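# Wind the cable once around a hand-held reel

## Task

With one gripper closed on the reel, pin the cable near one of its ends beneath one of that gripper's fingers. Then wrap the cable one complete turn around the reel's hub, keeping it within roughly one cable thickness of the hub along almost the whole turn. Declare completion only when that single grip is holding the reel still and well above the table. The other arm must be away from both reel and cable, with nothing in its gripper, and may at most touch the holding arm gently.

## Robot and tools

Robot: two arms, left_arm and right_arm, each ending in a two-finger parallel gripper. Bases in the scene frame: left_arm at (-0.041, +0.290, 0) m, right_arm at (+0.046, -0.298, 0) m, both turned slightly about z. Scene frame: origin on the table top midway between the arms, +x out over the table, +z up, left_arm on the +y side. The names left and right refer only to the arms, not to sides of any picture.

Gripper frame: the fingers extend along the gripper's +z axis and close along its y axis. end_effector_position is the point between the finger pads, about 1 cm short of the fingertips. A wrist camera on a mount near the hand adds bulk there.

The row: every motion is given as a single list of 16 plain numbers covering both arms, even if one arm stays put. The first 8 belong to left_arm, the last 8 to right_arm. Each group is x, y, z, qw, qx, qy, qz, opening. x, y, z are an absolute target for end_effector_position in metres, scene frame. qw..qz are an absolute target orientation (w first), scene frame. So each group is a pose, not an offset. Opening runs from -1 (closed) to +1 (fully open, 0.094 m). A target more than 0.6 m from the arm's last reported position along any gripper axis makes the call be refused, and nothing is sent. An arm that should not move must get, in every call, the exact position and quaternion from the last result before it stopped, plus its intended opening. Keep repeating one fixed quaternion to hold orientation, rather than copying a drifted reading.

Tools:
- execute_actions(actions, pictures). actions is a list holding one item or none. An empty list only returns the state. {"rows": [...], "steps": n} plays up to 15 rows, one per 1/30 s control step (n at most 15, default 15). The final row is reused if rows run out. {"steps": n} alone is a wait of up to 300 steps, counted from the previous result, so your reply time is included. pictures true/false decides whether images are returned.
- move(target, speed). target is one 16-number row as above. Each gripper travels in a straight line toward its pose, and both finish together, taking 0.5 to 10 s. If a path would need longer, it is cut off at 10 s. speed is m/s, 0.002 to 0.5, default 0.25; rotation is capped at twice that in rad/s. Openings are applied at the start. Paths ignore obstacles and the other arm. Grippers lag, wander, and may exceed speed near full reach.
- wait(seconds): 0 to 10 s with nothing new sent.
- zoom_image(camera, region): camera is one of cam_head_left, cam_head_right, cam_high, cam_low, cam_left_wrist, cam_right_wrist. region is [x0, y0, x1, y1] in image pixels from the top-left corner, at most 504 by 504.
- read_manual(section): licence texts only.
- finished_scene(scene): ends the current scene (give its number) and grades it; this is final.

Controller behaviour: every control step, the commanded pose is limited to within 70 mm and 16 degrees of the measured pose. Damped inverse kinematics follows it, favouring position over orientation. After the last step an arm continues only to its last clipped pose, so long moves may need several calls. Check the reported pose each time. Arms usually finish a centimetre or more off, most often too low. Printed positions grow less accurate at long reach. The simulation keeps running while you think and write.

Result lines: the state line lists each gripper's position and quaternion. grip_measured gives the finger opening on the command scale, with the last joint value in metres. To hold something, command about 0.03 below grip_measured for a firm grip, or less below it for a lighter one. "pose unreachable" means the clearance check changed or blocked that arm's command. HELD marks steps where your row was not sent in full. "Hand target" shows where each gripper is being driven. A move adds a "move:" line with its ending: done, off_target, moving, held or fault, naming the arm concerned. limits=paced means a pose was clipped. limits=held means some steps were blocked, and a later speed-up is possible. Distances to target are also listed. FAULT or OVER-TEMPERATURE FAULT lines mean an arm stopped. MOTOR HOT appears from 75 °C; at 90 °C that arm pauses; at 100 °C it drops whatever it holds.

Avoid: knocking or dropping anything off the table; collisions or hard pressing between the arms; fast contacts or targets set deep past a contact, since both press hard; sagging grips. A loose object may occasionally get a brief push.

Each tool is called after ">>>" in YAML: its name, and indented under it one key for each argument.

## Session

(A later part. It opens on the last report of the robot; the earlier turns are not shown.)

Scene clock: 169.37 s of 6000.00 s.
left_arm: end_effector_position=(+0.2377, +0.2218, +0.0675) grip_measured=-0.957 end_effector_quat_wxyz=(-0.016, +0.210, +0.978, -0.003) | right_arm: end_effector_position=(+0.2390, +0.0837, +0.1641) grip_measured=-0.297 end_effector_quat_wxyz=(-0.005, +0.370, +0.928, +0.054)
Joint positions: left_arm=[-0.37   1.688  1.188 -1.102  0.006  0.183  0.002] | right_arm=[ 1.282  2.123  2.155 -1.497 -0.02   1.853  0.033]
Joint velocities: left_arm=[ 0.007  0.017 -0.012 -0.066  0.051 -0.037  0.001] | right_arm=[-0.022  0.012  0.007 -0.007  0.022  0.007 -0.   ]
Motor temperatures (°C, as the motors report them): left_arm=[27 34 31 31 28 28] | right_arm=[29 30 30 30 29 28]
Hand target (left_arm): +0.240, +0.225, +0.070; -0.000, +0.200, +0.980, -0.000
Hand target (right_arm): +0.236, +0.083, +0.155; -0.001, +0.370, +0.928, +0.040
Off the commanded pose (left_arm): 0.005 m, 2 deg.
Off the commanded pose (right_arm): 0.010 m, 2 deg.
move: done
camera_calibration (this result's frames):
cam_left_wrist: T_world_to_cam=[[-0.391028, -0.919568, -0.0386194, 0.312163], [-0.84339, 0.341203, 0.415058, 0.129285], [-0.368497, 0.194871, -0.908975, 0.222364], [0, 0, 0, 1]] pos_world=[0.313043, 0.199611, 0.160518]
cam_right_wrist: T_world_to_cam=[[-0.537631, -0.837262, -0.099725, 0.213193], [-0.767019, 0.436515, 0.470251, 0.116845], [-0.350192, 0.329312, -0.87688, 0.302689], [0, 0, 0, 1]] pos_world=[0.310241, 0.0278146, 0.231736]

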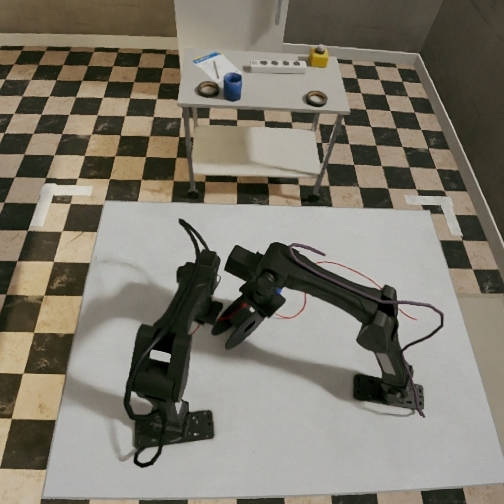

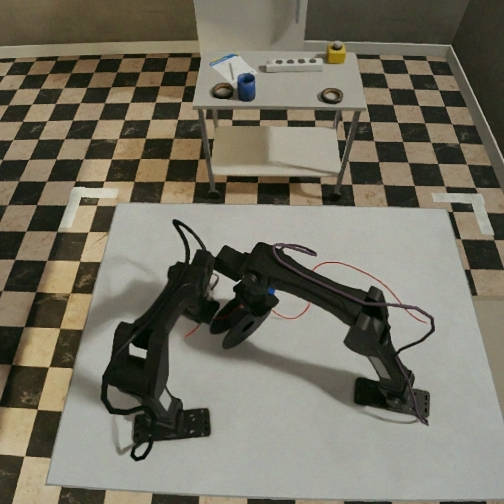

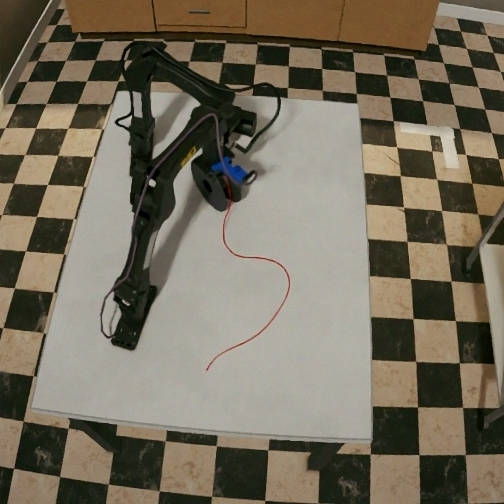

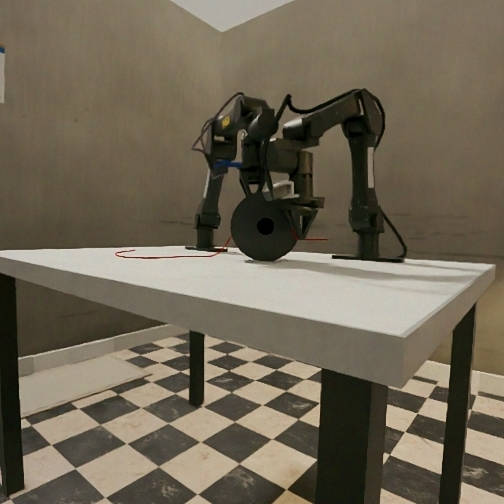

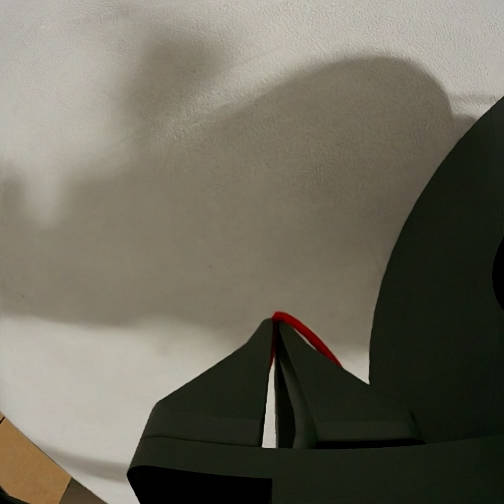

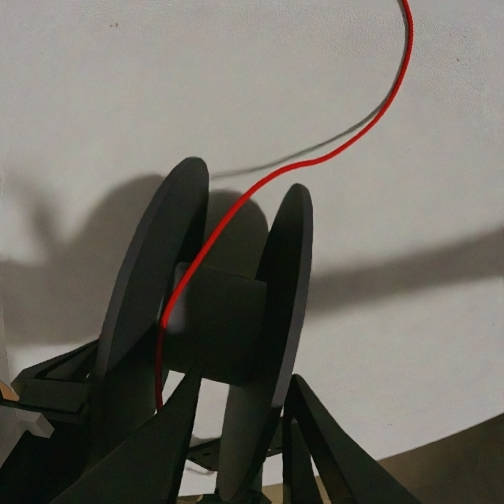

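>>> move:
  target: [0.24,0.225,0.07,0,0.2,0.98,0,-1,0.232,0.078,0.15,0,0.37,0.927,0.04,-1]
  speed: 0.03

>>> move:
  target: [0.15,0.2,0.1,0,0.36,0.933,0,-1,0.25,0.03,0.18,0,0.37,0.927,0.04,-1]
  speed: 0.06

Scene clock: 177.67 s of 6000.00 s.
left_arm: end_effector_position=(+0.2388, +0.2216, +0.0675) grip_measured=-0.957 end_effector_quat_wxyz=(-0.014, +0.208, +0.978, -0.003) | right_arm: end_effector_position=(+0.2387, +0.0786, +0.1617) grip_measured=-0.944 end_effector_quat_wxyz=(+0.000, +0.374, +0.926, +0.054)
Joint positions: left_arm=[-0.37   1.688  1.188 -1.098  0.006  0.18   0.002] | right_arm=[ 1.281  2.092  2.097 -1.467 -0.01   1.861  0.003]
Joint velocities: left_arm=[ 0.012  0.002  0.017 -0.022 -0.007  0.022 -0.001] | right_arm=[-0.012  0.002 -0.007 -0.037  0.066  0.066  0.   ]
Motor temperatures (°C, as the motors report them): left_arm=[27 34 30 31 28 28] | right_arm=[29 31 29 30 29 28]
Hand target (left_arm): +0.240, +0.225, +0.070; -0.000, +0.200, +0.980, -0.000
Hand target (right_arm): +0.232, +0.078, +0.150; -0.000, +0.370, +0.928, +0.040
Off the commanded pose (left_arm): 0.004 m, 2 deg.
Off the commanded pose (right_arm): 0.013 m, 2 deg.
After step 180, 1.43 s passed at rest.
move: off_target (right_arm)
camera_calibration (this result's frames):
cam_left_wrist: T_world_to_cam=[[-0.388047, -0.920795, -0.0394386, 0.311961], [-0.846266, 0.339037, 0.41096, 0.131767], [-0.365039, 0.192848, -0.9108, 0.222538], [0, 0, 0, 1]] pos_world=[0.313801, 0.199663, 0.16084]
cam_right_wrist: T_world_to_cam=[[-0.545192, -0.83195, -0.103076, 0.210513], [-0.766657, 0.445069, 0.462763, 0.120364], [-0.33912, 0.331319, -0.880469, 0.299914], [0, 0, 0, 1]] pos_world=[0.308755, 0.0221991, 0.230064]

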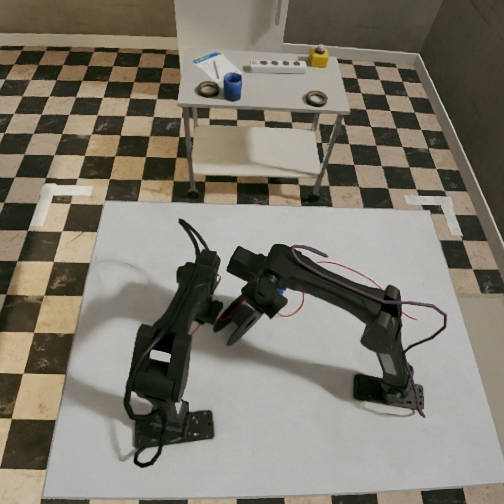

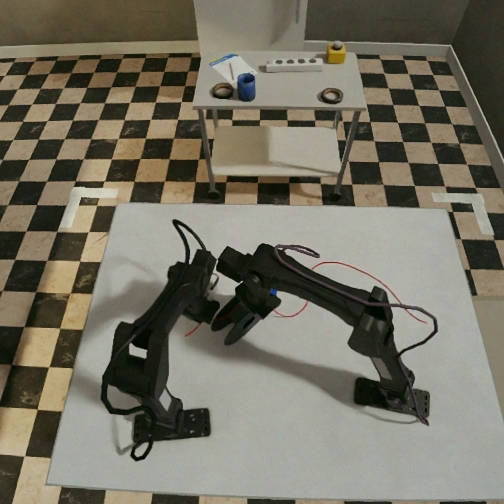

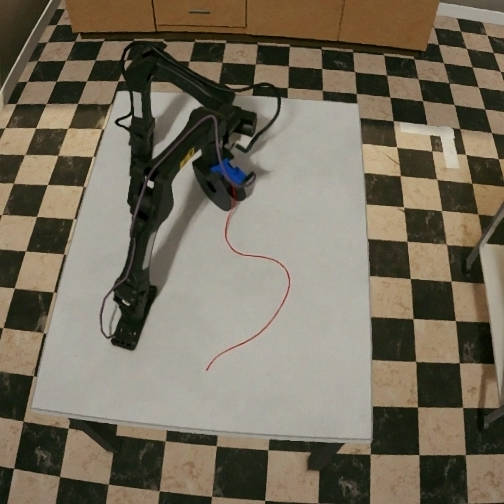

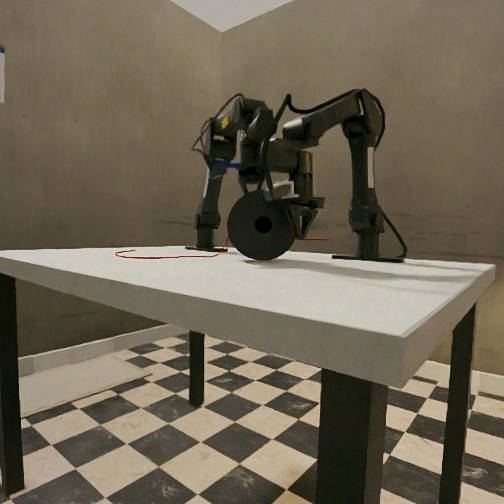

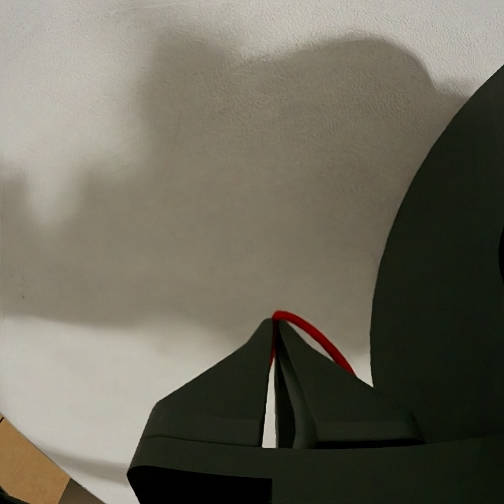

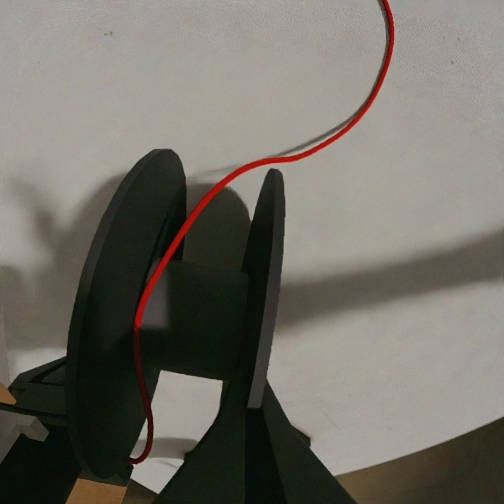

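Scene clock: 180.63 s of 6000.00 s.
left_arm: end_effector_position=(+0.1570, +0.2002, +0.0997) grip_measured=-0.957 end_effector_quat_wxyz=(+0.001, +0.353, +0.936, +0.000) | right_arm: end_effector_position=(+0.2496, +0.0373, +0.1727) grip_measured=-0.944 end_effector_quat_wxyz=(-0.003, +0.370, +0.928, +0.038)
Joint positions: left_arm=[-0.561  1.365  1.01  -1.213 -0.001  0.29   0.002] | right_arm=[ 1.204  1.998  2.004 -1.503 -0.018  1.775  0.003]
Joint velocities: left_arm=[-0.002  0.007 -0.002  0.007 -0.081 -0.081  0.   ] | right_arm=[-0.002 -0.051 -0.002 -0.022  0.037  0.037  0.   ]
Motor temperatures (°C, as the motors report them): left_arm=[27 33 30 31 28 28] | right_arm=[29 31 29 30 29 28]
Hand target (left_arm): +0.149, +0.201, +0.101; -0.001, +0.360, +0.933, +0.000
Hand target (right_arm): +0.250, +0.030, +0.179; +0.001, +0.370, +0.928, +0.039
Off the commanded pose (left_arm): 0.007 m, 1 deg.
Off the commanded pose (right_arm): 0.010 m, 0 deg.
move: done
camera_calibration (this result's frames):
cam_left_wrist: T_world_to_cam=[[-0.642591, -0.764489, -0.0513163, 0.271742], [-0.719276, 0.578795, 0.384237, -0.00871834], [-0.264044, 0.283818, -0.921807, 0.193161], [0, 0, 0, 1]] pos_world=[0.219351, 0.157967, 0.195351]
cam_right_wrist: T_world_to_cam=[[-0.538008, -0.840014, -0.0701674, 0.176058], [-0.763549, 0.450378, 0.462766, 0.141039], [-0.357128, 0.302548, -0.883699, 0.333128], [0, 0, 0, 1]] pos_world=[0.32138, -0.0164171, 0.241471]

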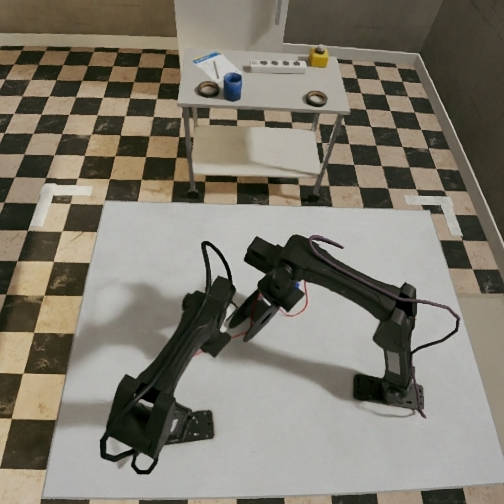

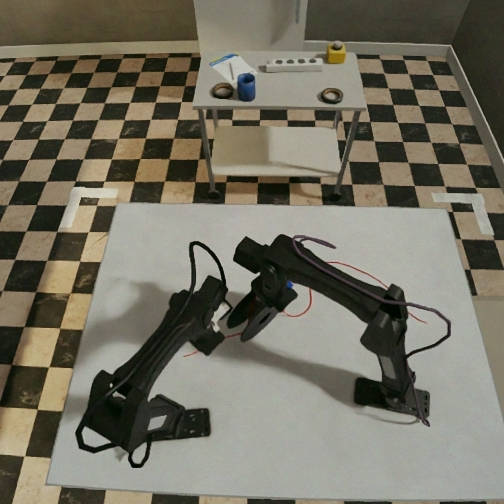

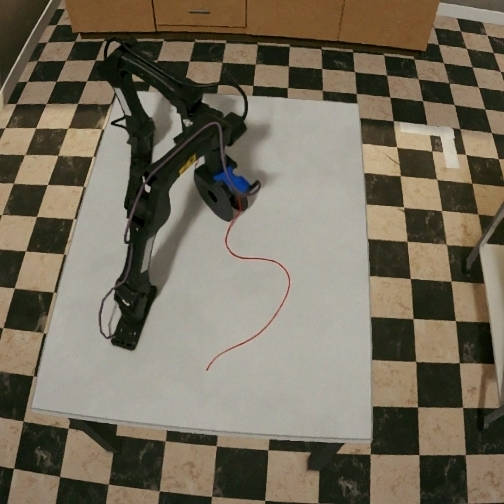

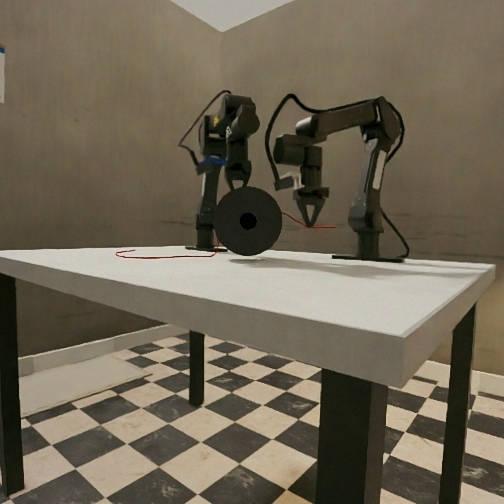

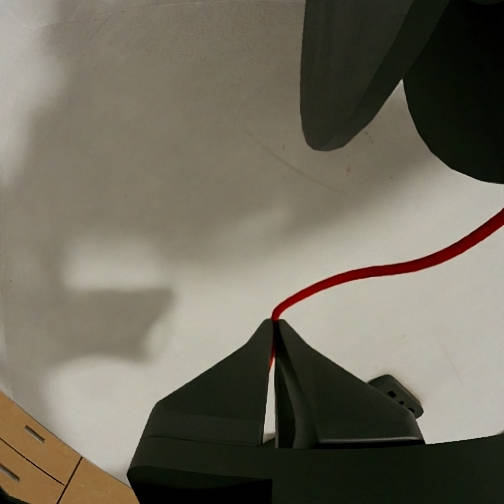

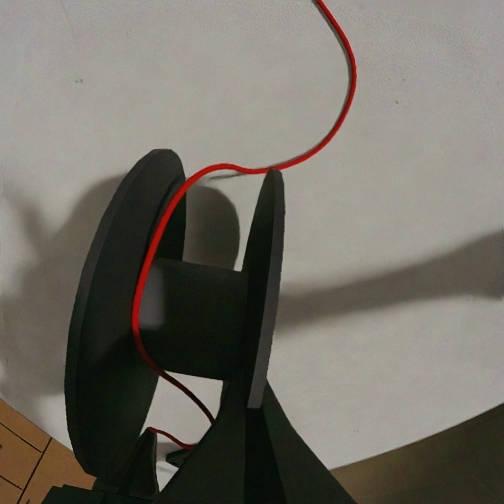

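>>> move:
  target: [0.1,0.06,0.14,0.26,0.45,0.84,-0.14,-1,0.27,-0.02,0.22,0.05,0.06,0.995,0.05,-1]
  speed: 0.1

>>> move:
  target: [0.14,-0.1,0.11,0.433,0.433,0.75,-0.25,-1,0.27,-0.08,0.25,0.101,-0.258,0.961,0.027,-1]
  speed: 0.1

Scene clock: 202.77 s of 6000.00 s.
left_arm: end_effector_position=(+0.0972, +0.0619, +0.1376) grip_measured=-0.957 end_effector_quat_wxyz=(+0.245, +0.456, +0.845, -0.134) | right_arm: end_effector_position=(+0.2683, -0.0134, +0.2139) grip_measured=-0.943 end_effector_quat_wxyz=(+0.043, +0.060, +0.996, +0.049)
Joint positions: left_arm=[-1.181  1.017  0.793 -0.782 -0.03  -0.054  0.002] | right_arm=[ 1.103  1.85   1.965 -1.557  0.016  1.033  0.003]
Joint velocities: left_arm=[ 0.002 -0.002  0.002  0.066 -0.037 -0.037  0.001] | right_arm=[-0.002 -0.002 -0.017  0.007 -0.125 -0.051  0.   ]
Motor temperatures (°C, as the motors report them): left_arm=[27 32 31 30 28 28] | right_arm=[29 33 29 29 29 28]
Hand target (left_arm): +0.096, +0.061, +0.140; +0.257, +0.455, +0.841, -0.140
Hand target (right_arm): +0.270, -0.021, +0.220; +0.052, +0.060, +0.996, +0.050
Off the commanded pose (left_arm): 0.004 m, 2 deg.
Off the commanded pose (right_arm): 0.009 m, 1 deg.
joint sent to its limit (right arm) — the command would take joint 4 (wrist pitch) past its lower limit, so that joint was sent only as far as its limit.
After step 180, 12.40 s passed at rest.
move: done
camera_calibration (this result's frames):
cam_left_wrist: T_world_to_cam=[[-0.809942, -0.585885, -0.0270481, 0.131344], [-0.574093, 0.801391, -0.167898, 0.0617874], [0.120045, -0.12046, -0.985433, 0.24802], [0, 0, 0, 1]] pos_world=[0.11208, 0.0573134, 0.258334]
cam_right_wrist: T_world_to_cam=[[0.0733265, -0.993913, -0.0822253, -0.0170669], [-0.929528, -0.0979862, 0.355495, 0.219277], [-0.361388, 0.0503635, -0.931054, 0.399504], [0, 0, 0, 1]] pos_world=[0.349451, -0.0155973, 0.292605]

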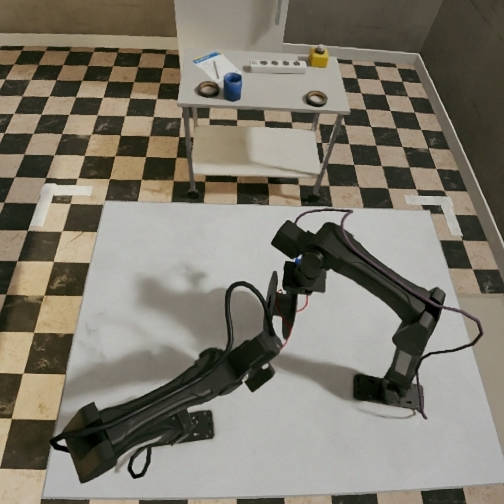

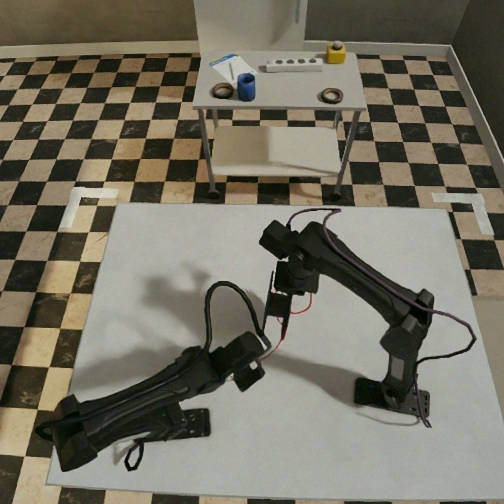

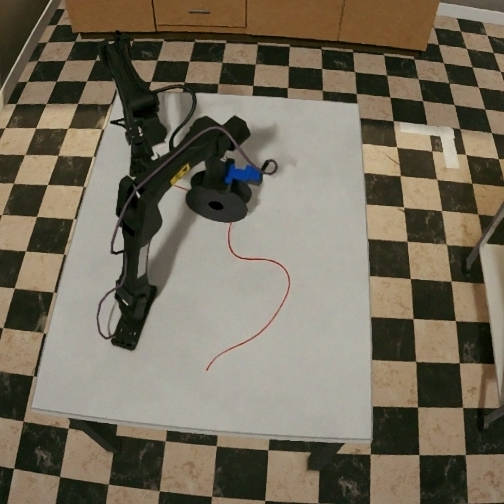

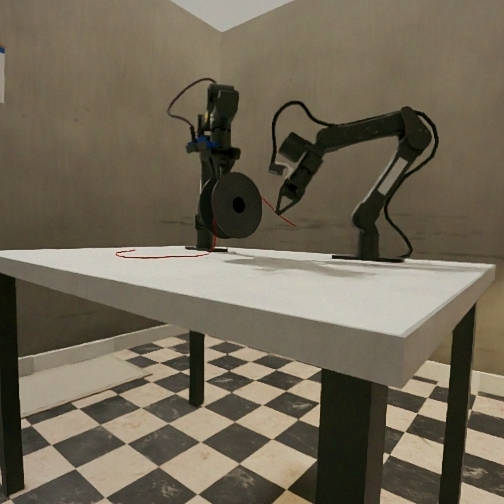

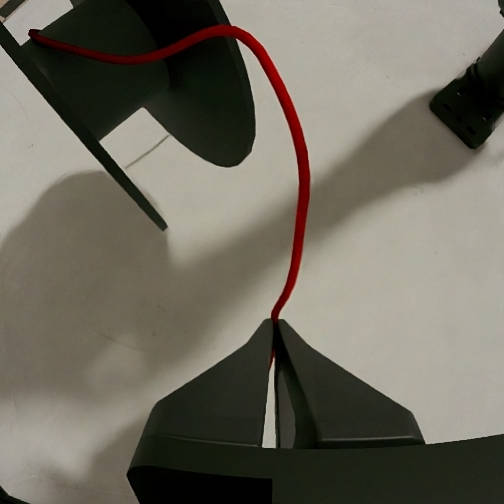

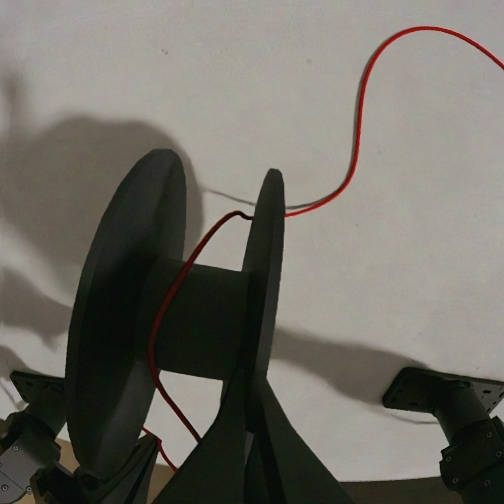

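Scene clock: 206.60 s of 6000.00 s.
left_arm: end_effector_position=(+0.1401, -0.1005, +0.1123) grip_measured=-0.957 end_effector_quat_wxyz=(+0.432, +0.431, +0.751, -0.252) | right_arm: end_effector_position=(+0.2700, -0.0737, +0.2447) grip_measured=-0.943 end_effector_quat_wxyz=(+0.101, -0.259, +0.960, +0.031)
Joint positions: left_arm=[-1.32   1.533  0.677  0.329 -0.122 -0.078  0.002] | right_arm=[ 1.002  1.636  1.829 -1.558  0.053  0.28   0.003]
Joint velocities: left_arm=[-0.002  0.002 -0.002 -0.007  0.022 -0.022  0.001] | right_arm=[-0.002 -0.007 -0.022 -0.037 -0.066  0.066 -0.001]
Motor temperatures (°C, as the motors report them): left_arm=[27 32 31 31 28 28] | right_arm=[29 33 29 29 29 28]
Hand target (left_arm): +0.137, -0.102, +0.108; +0.433, +0.436, +0.749, -0.250
Hand target (right_arm): +0.270, -0.080, +0.249; +0.109, -0.258, +0.960, +0.029
Off the commanded pose (left_arm): 0.002 m, 0 deg.
Off the commanded pose (right_arm): 0.008 m, 0 deg.
joint sent to its limit (right arm) — the command would take joint 4 (wrist pitch) past its lower limit, so that joint was sent only as far as its limit.
move: done
camera_calibration (this result's frames):
cam_left_wrist: T_world_to_cam=[[-0.837001, -0.547202, 0.000120254, 0.0748788], [-0.435803, 0.666472, -0.60489, 0.228527], [0.330916, -0.506346, -0.796309, 0.108853], [0, 0, 0, 1]] pos_world=[0.126245, -0.0562155, 0.224905]
cam_right_wrist: T_world_to_cam=[[0.653766, -0.755819, 0.0364401, -0.242865], [-0.738071, -0.626315, 0.25096, 0.13893], [-0.166858, -0.190965, -0.967311, 0.370394], [0, 0, 0, 1]] pos_world=[0.32312, -0.0258157, 0.332271]

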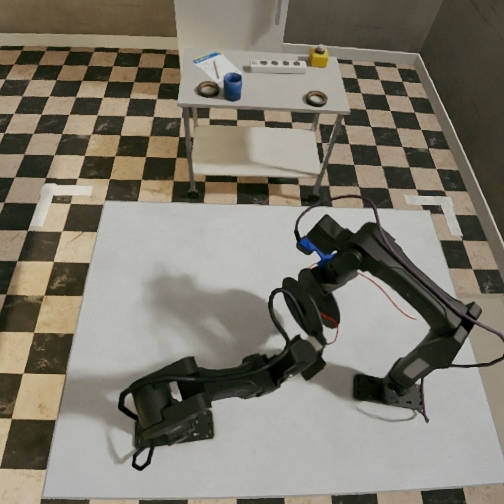

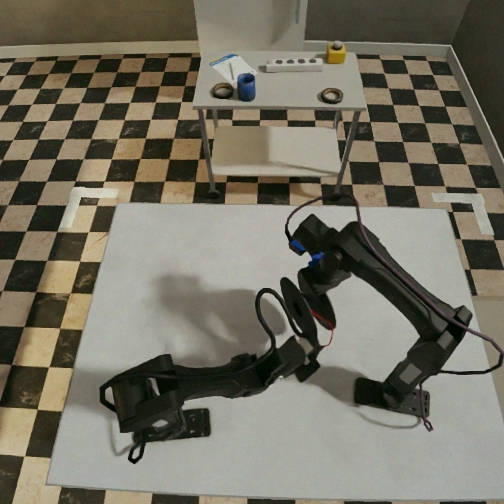

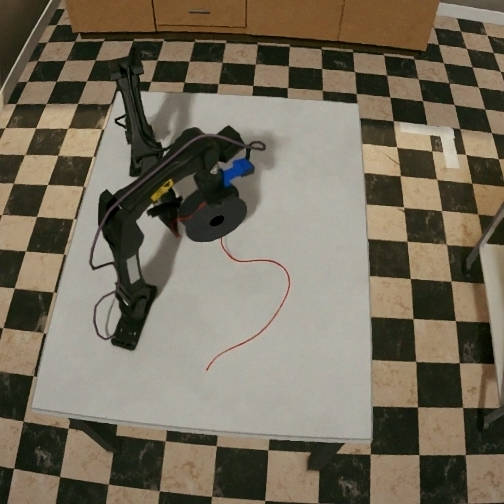

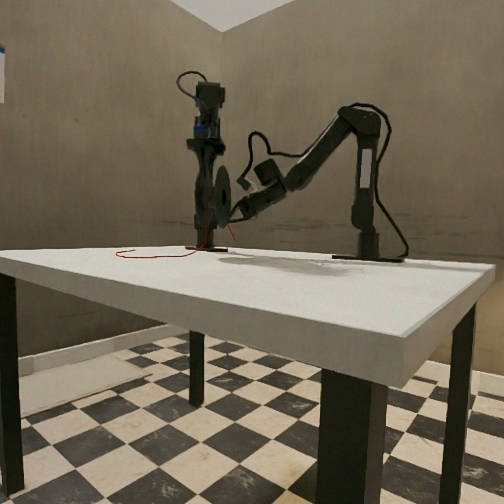

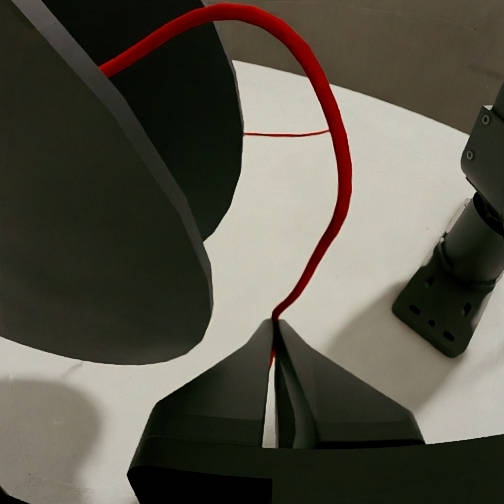

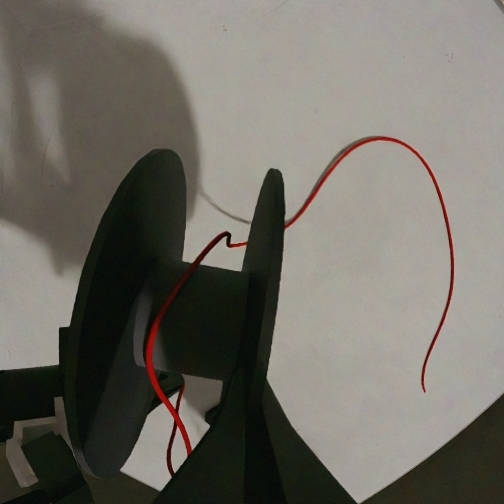

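>>> move:
  target: [0.18,-0.1,0.1,0.683,0.683,0.183,0.183,-1,0.3,-0.08,0.29,0.2,-0.253,0.945,0.054,-1]
  speed: 0.12

>>> move:
  target: [0.31,-0.04,0.1,0.683,0.683,0.183,0.183,-1,0.3,-0.08,0.29,0.2,-0.253,0.945,0.054,-1]
  speed: 0.08

Scene clock: 221.43 s of 6000.00 s.
left_arm: end_effector_position=(+0.1795, -0.1047, +0.1049) grip_measured=-0.957 end_effector_quat_wxyz=(+0.679, +0.688, +0.183, +0.181) | right_arm: end_effector_position=(+0.2906, -0.0814, +0.2684) grip_measured=-0.943 end_effector_quat_wxyz=(+0.158, -0.260, +0.952, +0.036)
Joint positions: left_arm=[-1.203  2.052  0.486  1.554 -0.023  1.571  0.002] | right_arm=[ 0.959  1.604  1.867 -1.519  0.088  0.223  0.003]
Joint velocities: left_arm=[ 0.002 -0.007  0.002  0.066  0.022  0.037  0.001] | right_arm=[-0.007  0.002  0.007  0.007 -0.139 -0.022 -0.   ]
Motor temperatures (°C, as the motors report them): left_arm=[27 32 31 33 28 28] | right_arm=[29 32 30 30 29 28]
Hand target (left_arm): +0.180, -0.101, +0.099; +0.674, +0.692, +0.183, +0.181
Hand target (right_arm): +0.298, -0.081, +0.291; +0.201, -0.252, +0.945, +0.052
Off the commanded pose (left_arm): 0.007 m, 1 deg.
Off the commanded pose (right_arm): 0.024 m, 5 deg.
joint sent to its limit (left arm) — the command would take joint 4 (wrist pitch) past its upper limit, so that joint was sent only as far as its limit.
After step 180, 1.57 s passed at rest.
move: off_target (right_arm)
camera_calibration (this result's frames):
cam_left_wrist: T_world_to_cam=[[0.000605156, -0.0429319, -0.999078, 0.112865], [0.606904, 0.794058, -0.0337543, 0.010309], [0.794775, -0.606324, 0.0265361, -0.0923361], [0, 0, 0, 1]] pos_world=[0.0670615, -0.059326, 0.115559]
cam_right_wrist: T_world_to_cam=[[0.649741, -0.756317, 0.076296, -0.272605], [-0.757749, -0.636432, 0.144122, 0.176932], [-0.0604445, -0.151455, -0.986614, 0.372711], [0, 0, 0, 1]] pos_world=[0.333721, -0.037122, 0.363021]

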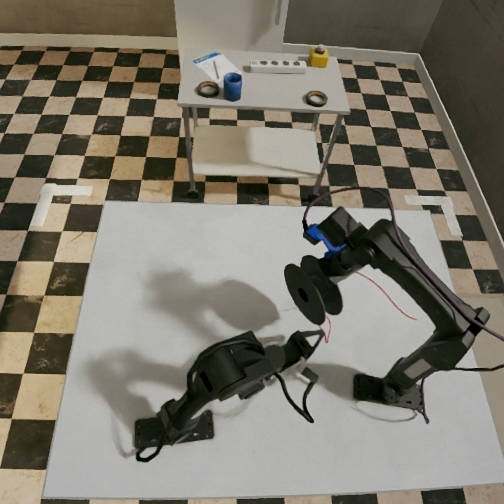

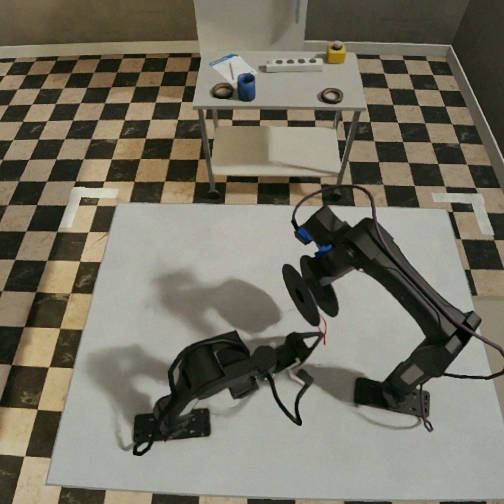

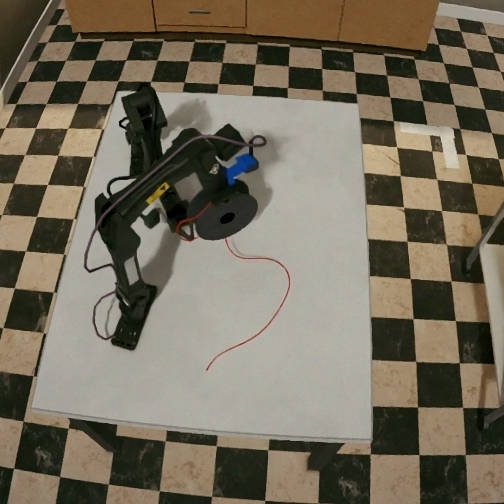

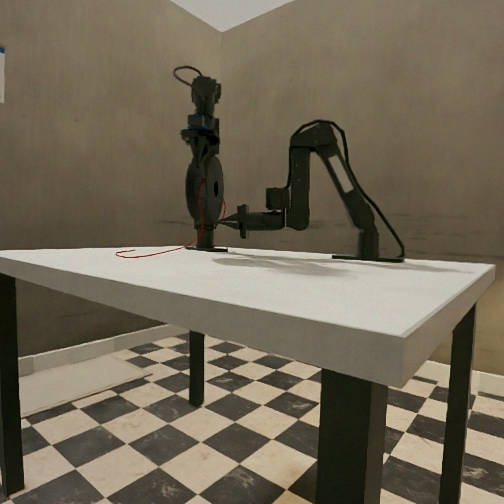

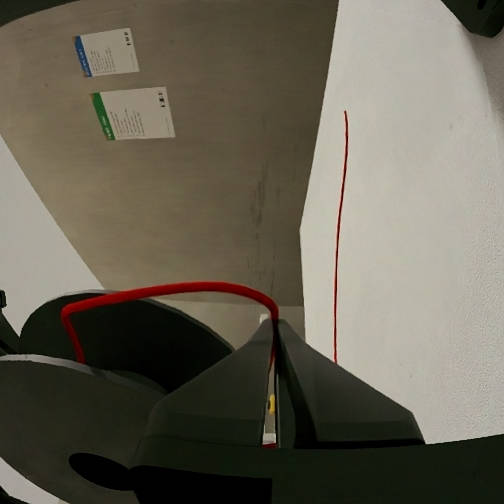

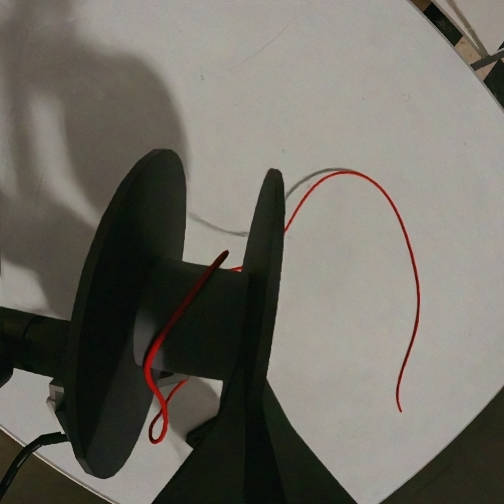

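Scene clock: 223.67 s of 6000.00 s.
left_arm: end_effector_position=(+0.3062, -0.0386, +0.0996) grip_measured=-0.957 end_effector_quat_wxyz=(+0.682, +0.683, +0.185, +0.185) | right_arm: end_effector_position=(+0.2929, -0.0800, +0.2693) grip_measured=-0.943 end_effector_quat_wxyz=(+0.164, -0.260, +0.951, +0.038)
Joint positions: left_arm=[-0.73   2.144  0.643  1.497  0.442  1.572  0.002] | right_arm=[ 0.959  1.604  1.867 -1.508  0.091  0.222  0.003]
Joint velocities: left_arm=[ 0.002 -0.017 -0.007 -0.007 -0.066  0.007 -0.001] | right_arm=[ 0.007  0.002  0.012  0.022  0.007 -0.007  0.   ]
Motor temperatures (°C, as the motors report them): left_arm=[27 32 31 33 28 28] | right_arm=[29 32 30 30 29 28]
Hand target (left_arm): +0.312, -0.041, +0.100; +0.683, +0.683, +0.183, +0.183
Hand target (right_arm): +0.299, -0.081, +0.290; +0.200, -0.253, +0.945, +0.053
Off the commanded pose (left_arm): 0.004 m, 0 deg.
Off the commanded pose (right_arm): 0.022 m, 5 deg.
move: off_target (right_arm)
camera_calibration (this result's frames):
cam_left_wrist: T_world_to_cam=[[0.0050032, -0.0514978, -0.998661, 0.108588], [0.600362, 0.798816, -0.0381847, -0.116664], [0.799713, -0.599367, 0.034914, -0.154817], [0, 0, 0, 1]] pos_world=[0.193306, 0.00599326, 0.109393]
cam_right_wrist: T_world_to_cam=[[0.649561, -0.756184, 0.0790924, -0.273744], [-0.758668, -0.637811, 0.132737, 0.182705], [-0.0499277, -0.146226, -0.987991, 0.371705], [0, 0, 0, 1]] pos_world=[0.334984, -0.0361169, 0.364641]

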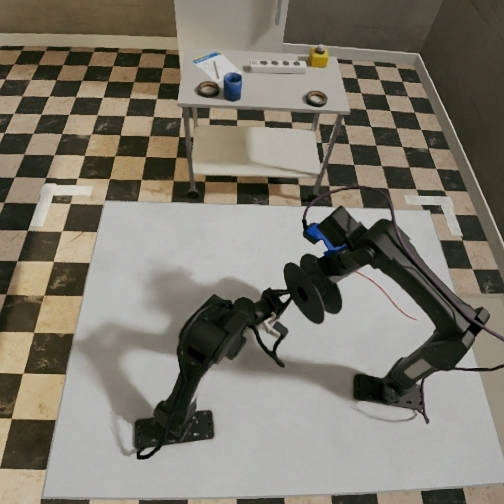

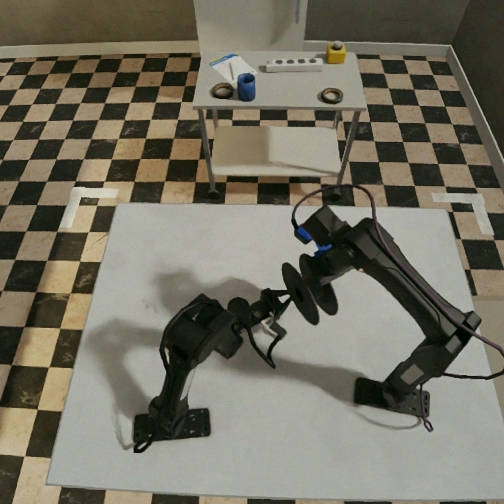

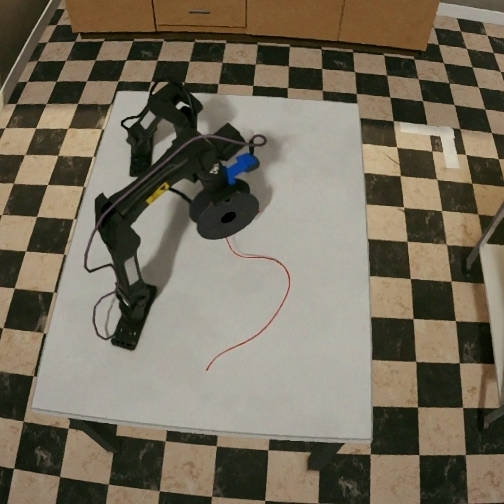

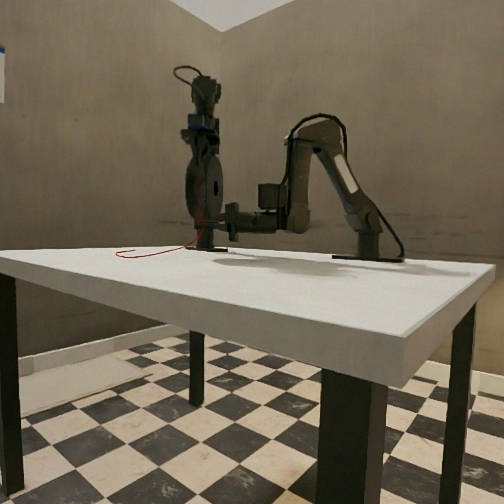

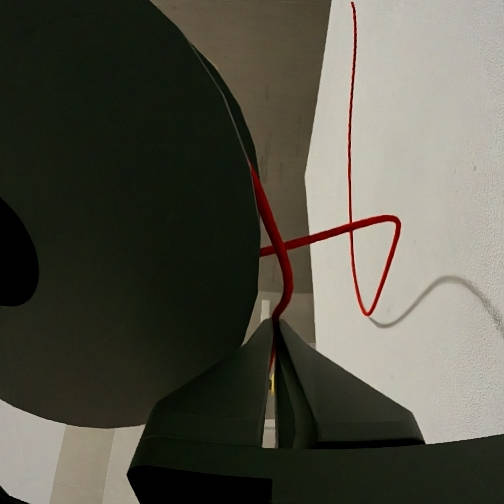

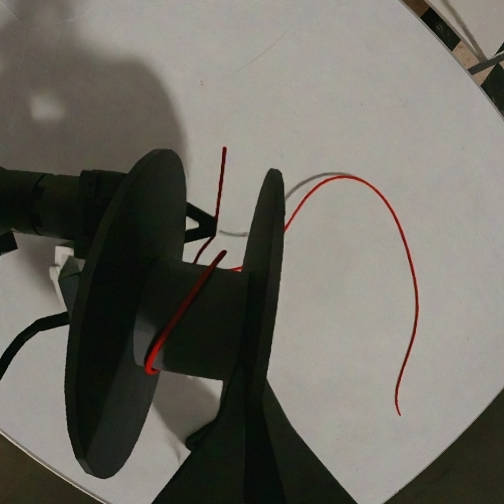

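>>> move:
  target: [0.42,-0.03,0.07,0.683,0.683,0.183,0.183,-1,0.28,-0.04,0.3,0.2,-0.04,0.97,0.1,-1]
  speed: 0.08

Scene clock: 239.83 s of 6000.00 s.
left_arm: end_effector_position=(+0.4087, -0.0349, +0.0769) grip_measured=-0.957 end_effector_quat_wxyz=(+0.691, +0.679, +0.168, +0.183) | right_arm: end_effector_position=(+0.2817, -0.0471, +0.2895) grip_measured=-0.943 end_effector_quat_wxyz=(+0.191, -0.040, +0.977, +0.084)
Joint positions: left_arm=[-0.567  2.405  1.066  1.365  0.631  1.572  0.002] | right_arm=[ 1.097  1.639  1.966 -1.514  0.18   0.792  0.003]
Joint velocities: left_arm=[-0.002  0.007  0.002 -0.037  0.022  0.007 -0.001] | right_arm=[ 0.002 -0.027  0.007 -0.022  0.037 -0.066  0.   ]
Motor temperatures (°C, as the motors report them): left_arm=[27 33 31 34 28 28] | right_arm=[29 31 30 30 29 28]
Hand target (left_arm): +0.419, -0.031, +0.070; +0.683, +0.683, +0.183, +0.183
Hand target (right_arm): +0.279, -0.041, +0.300; +0.200, -0.039, +0.974, +0.102
Off the commanded pose (left_arm): 0.014 m, 2 deg.
Off the commanded pose (right_arm): 0.013 m, 2 deg.
After step 180, 6.87 s passed at rest.
move: off_target (left_arm, right_arm)
camera_calibration (this result's frames):
cam_left_wrist: T_world_to_cam=[[0.0299138, -0.0645222, -0.997468, 0.0748595], [0.622107, 0.782281, -0.0319458, -0.191917], [0.782361, -0.619576, 0.0635406, -0.229592], [0, 0, 0, 1]] pos_world=[0.296777, 0.0127134, 0.0831274]
cam_right_wrist: T_world_to_cam=[[0.280168, -0.957277, -0.0716003, -0.104956], [-0.957674, -0.28386, 0.0477996, 0.289759], [-0.0660819, 0.0551778, -0.996287, 0.412343], [0, 0, 0, 1]] pos_world=[0.334148, -0.040973, 0.389447]

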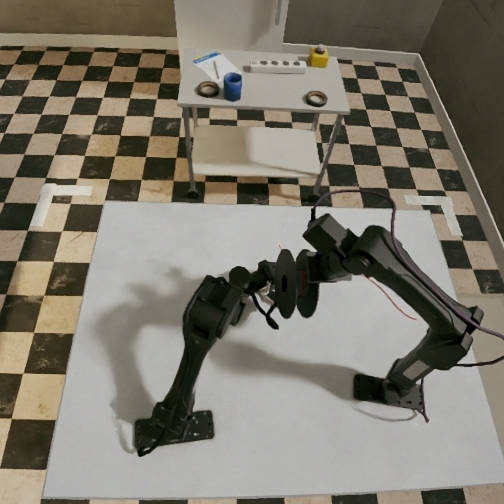

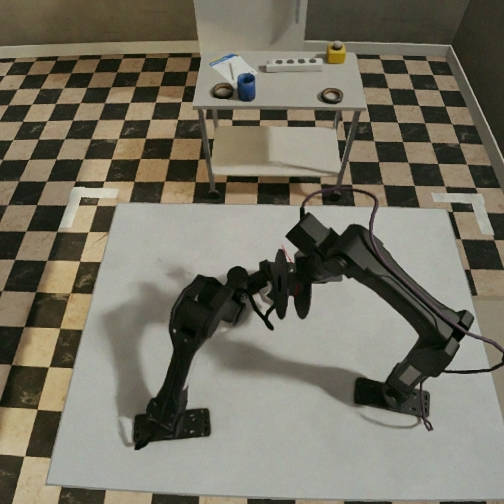

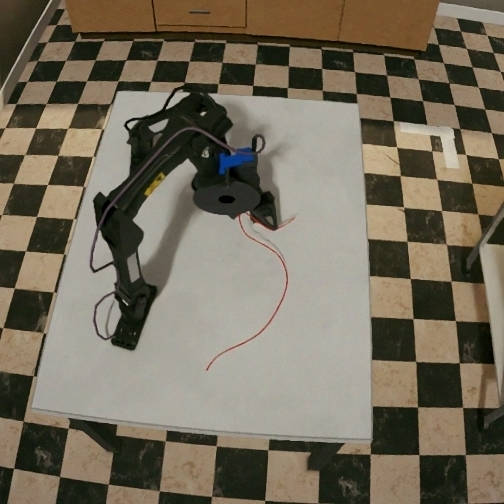

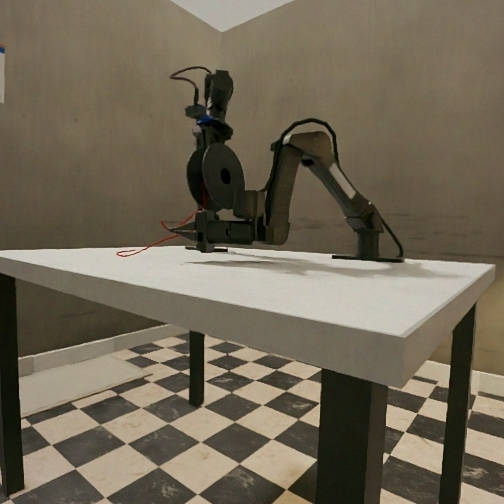

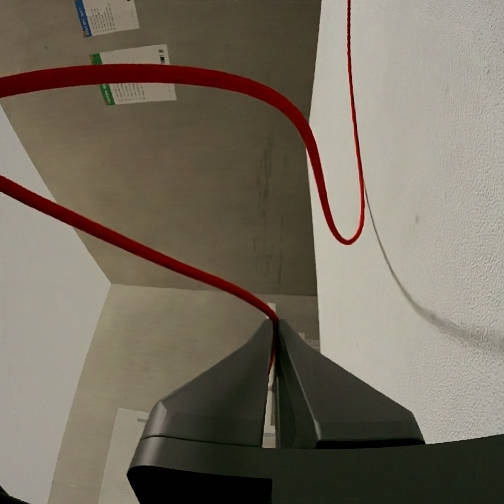

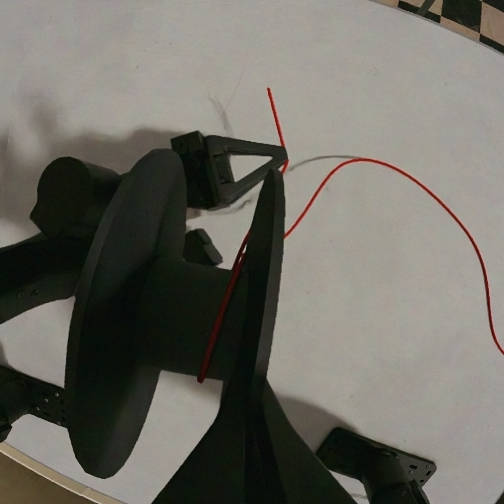

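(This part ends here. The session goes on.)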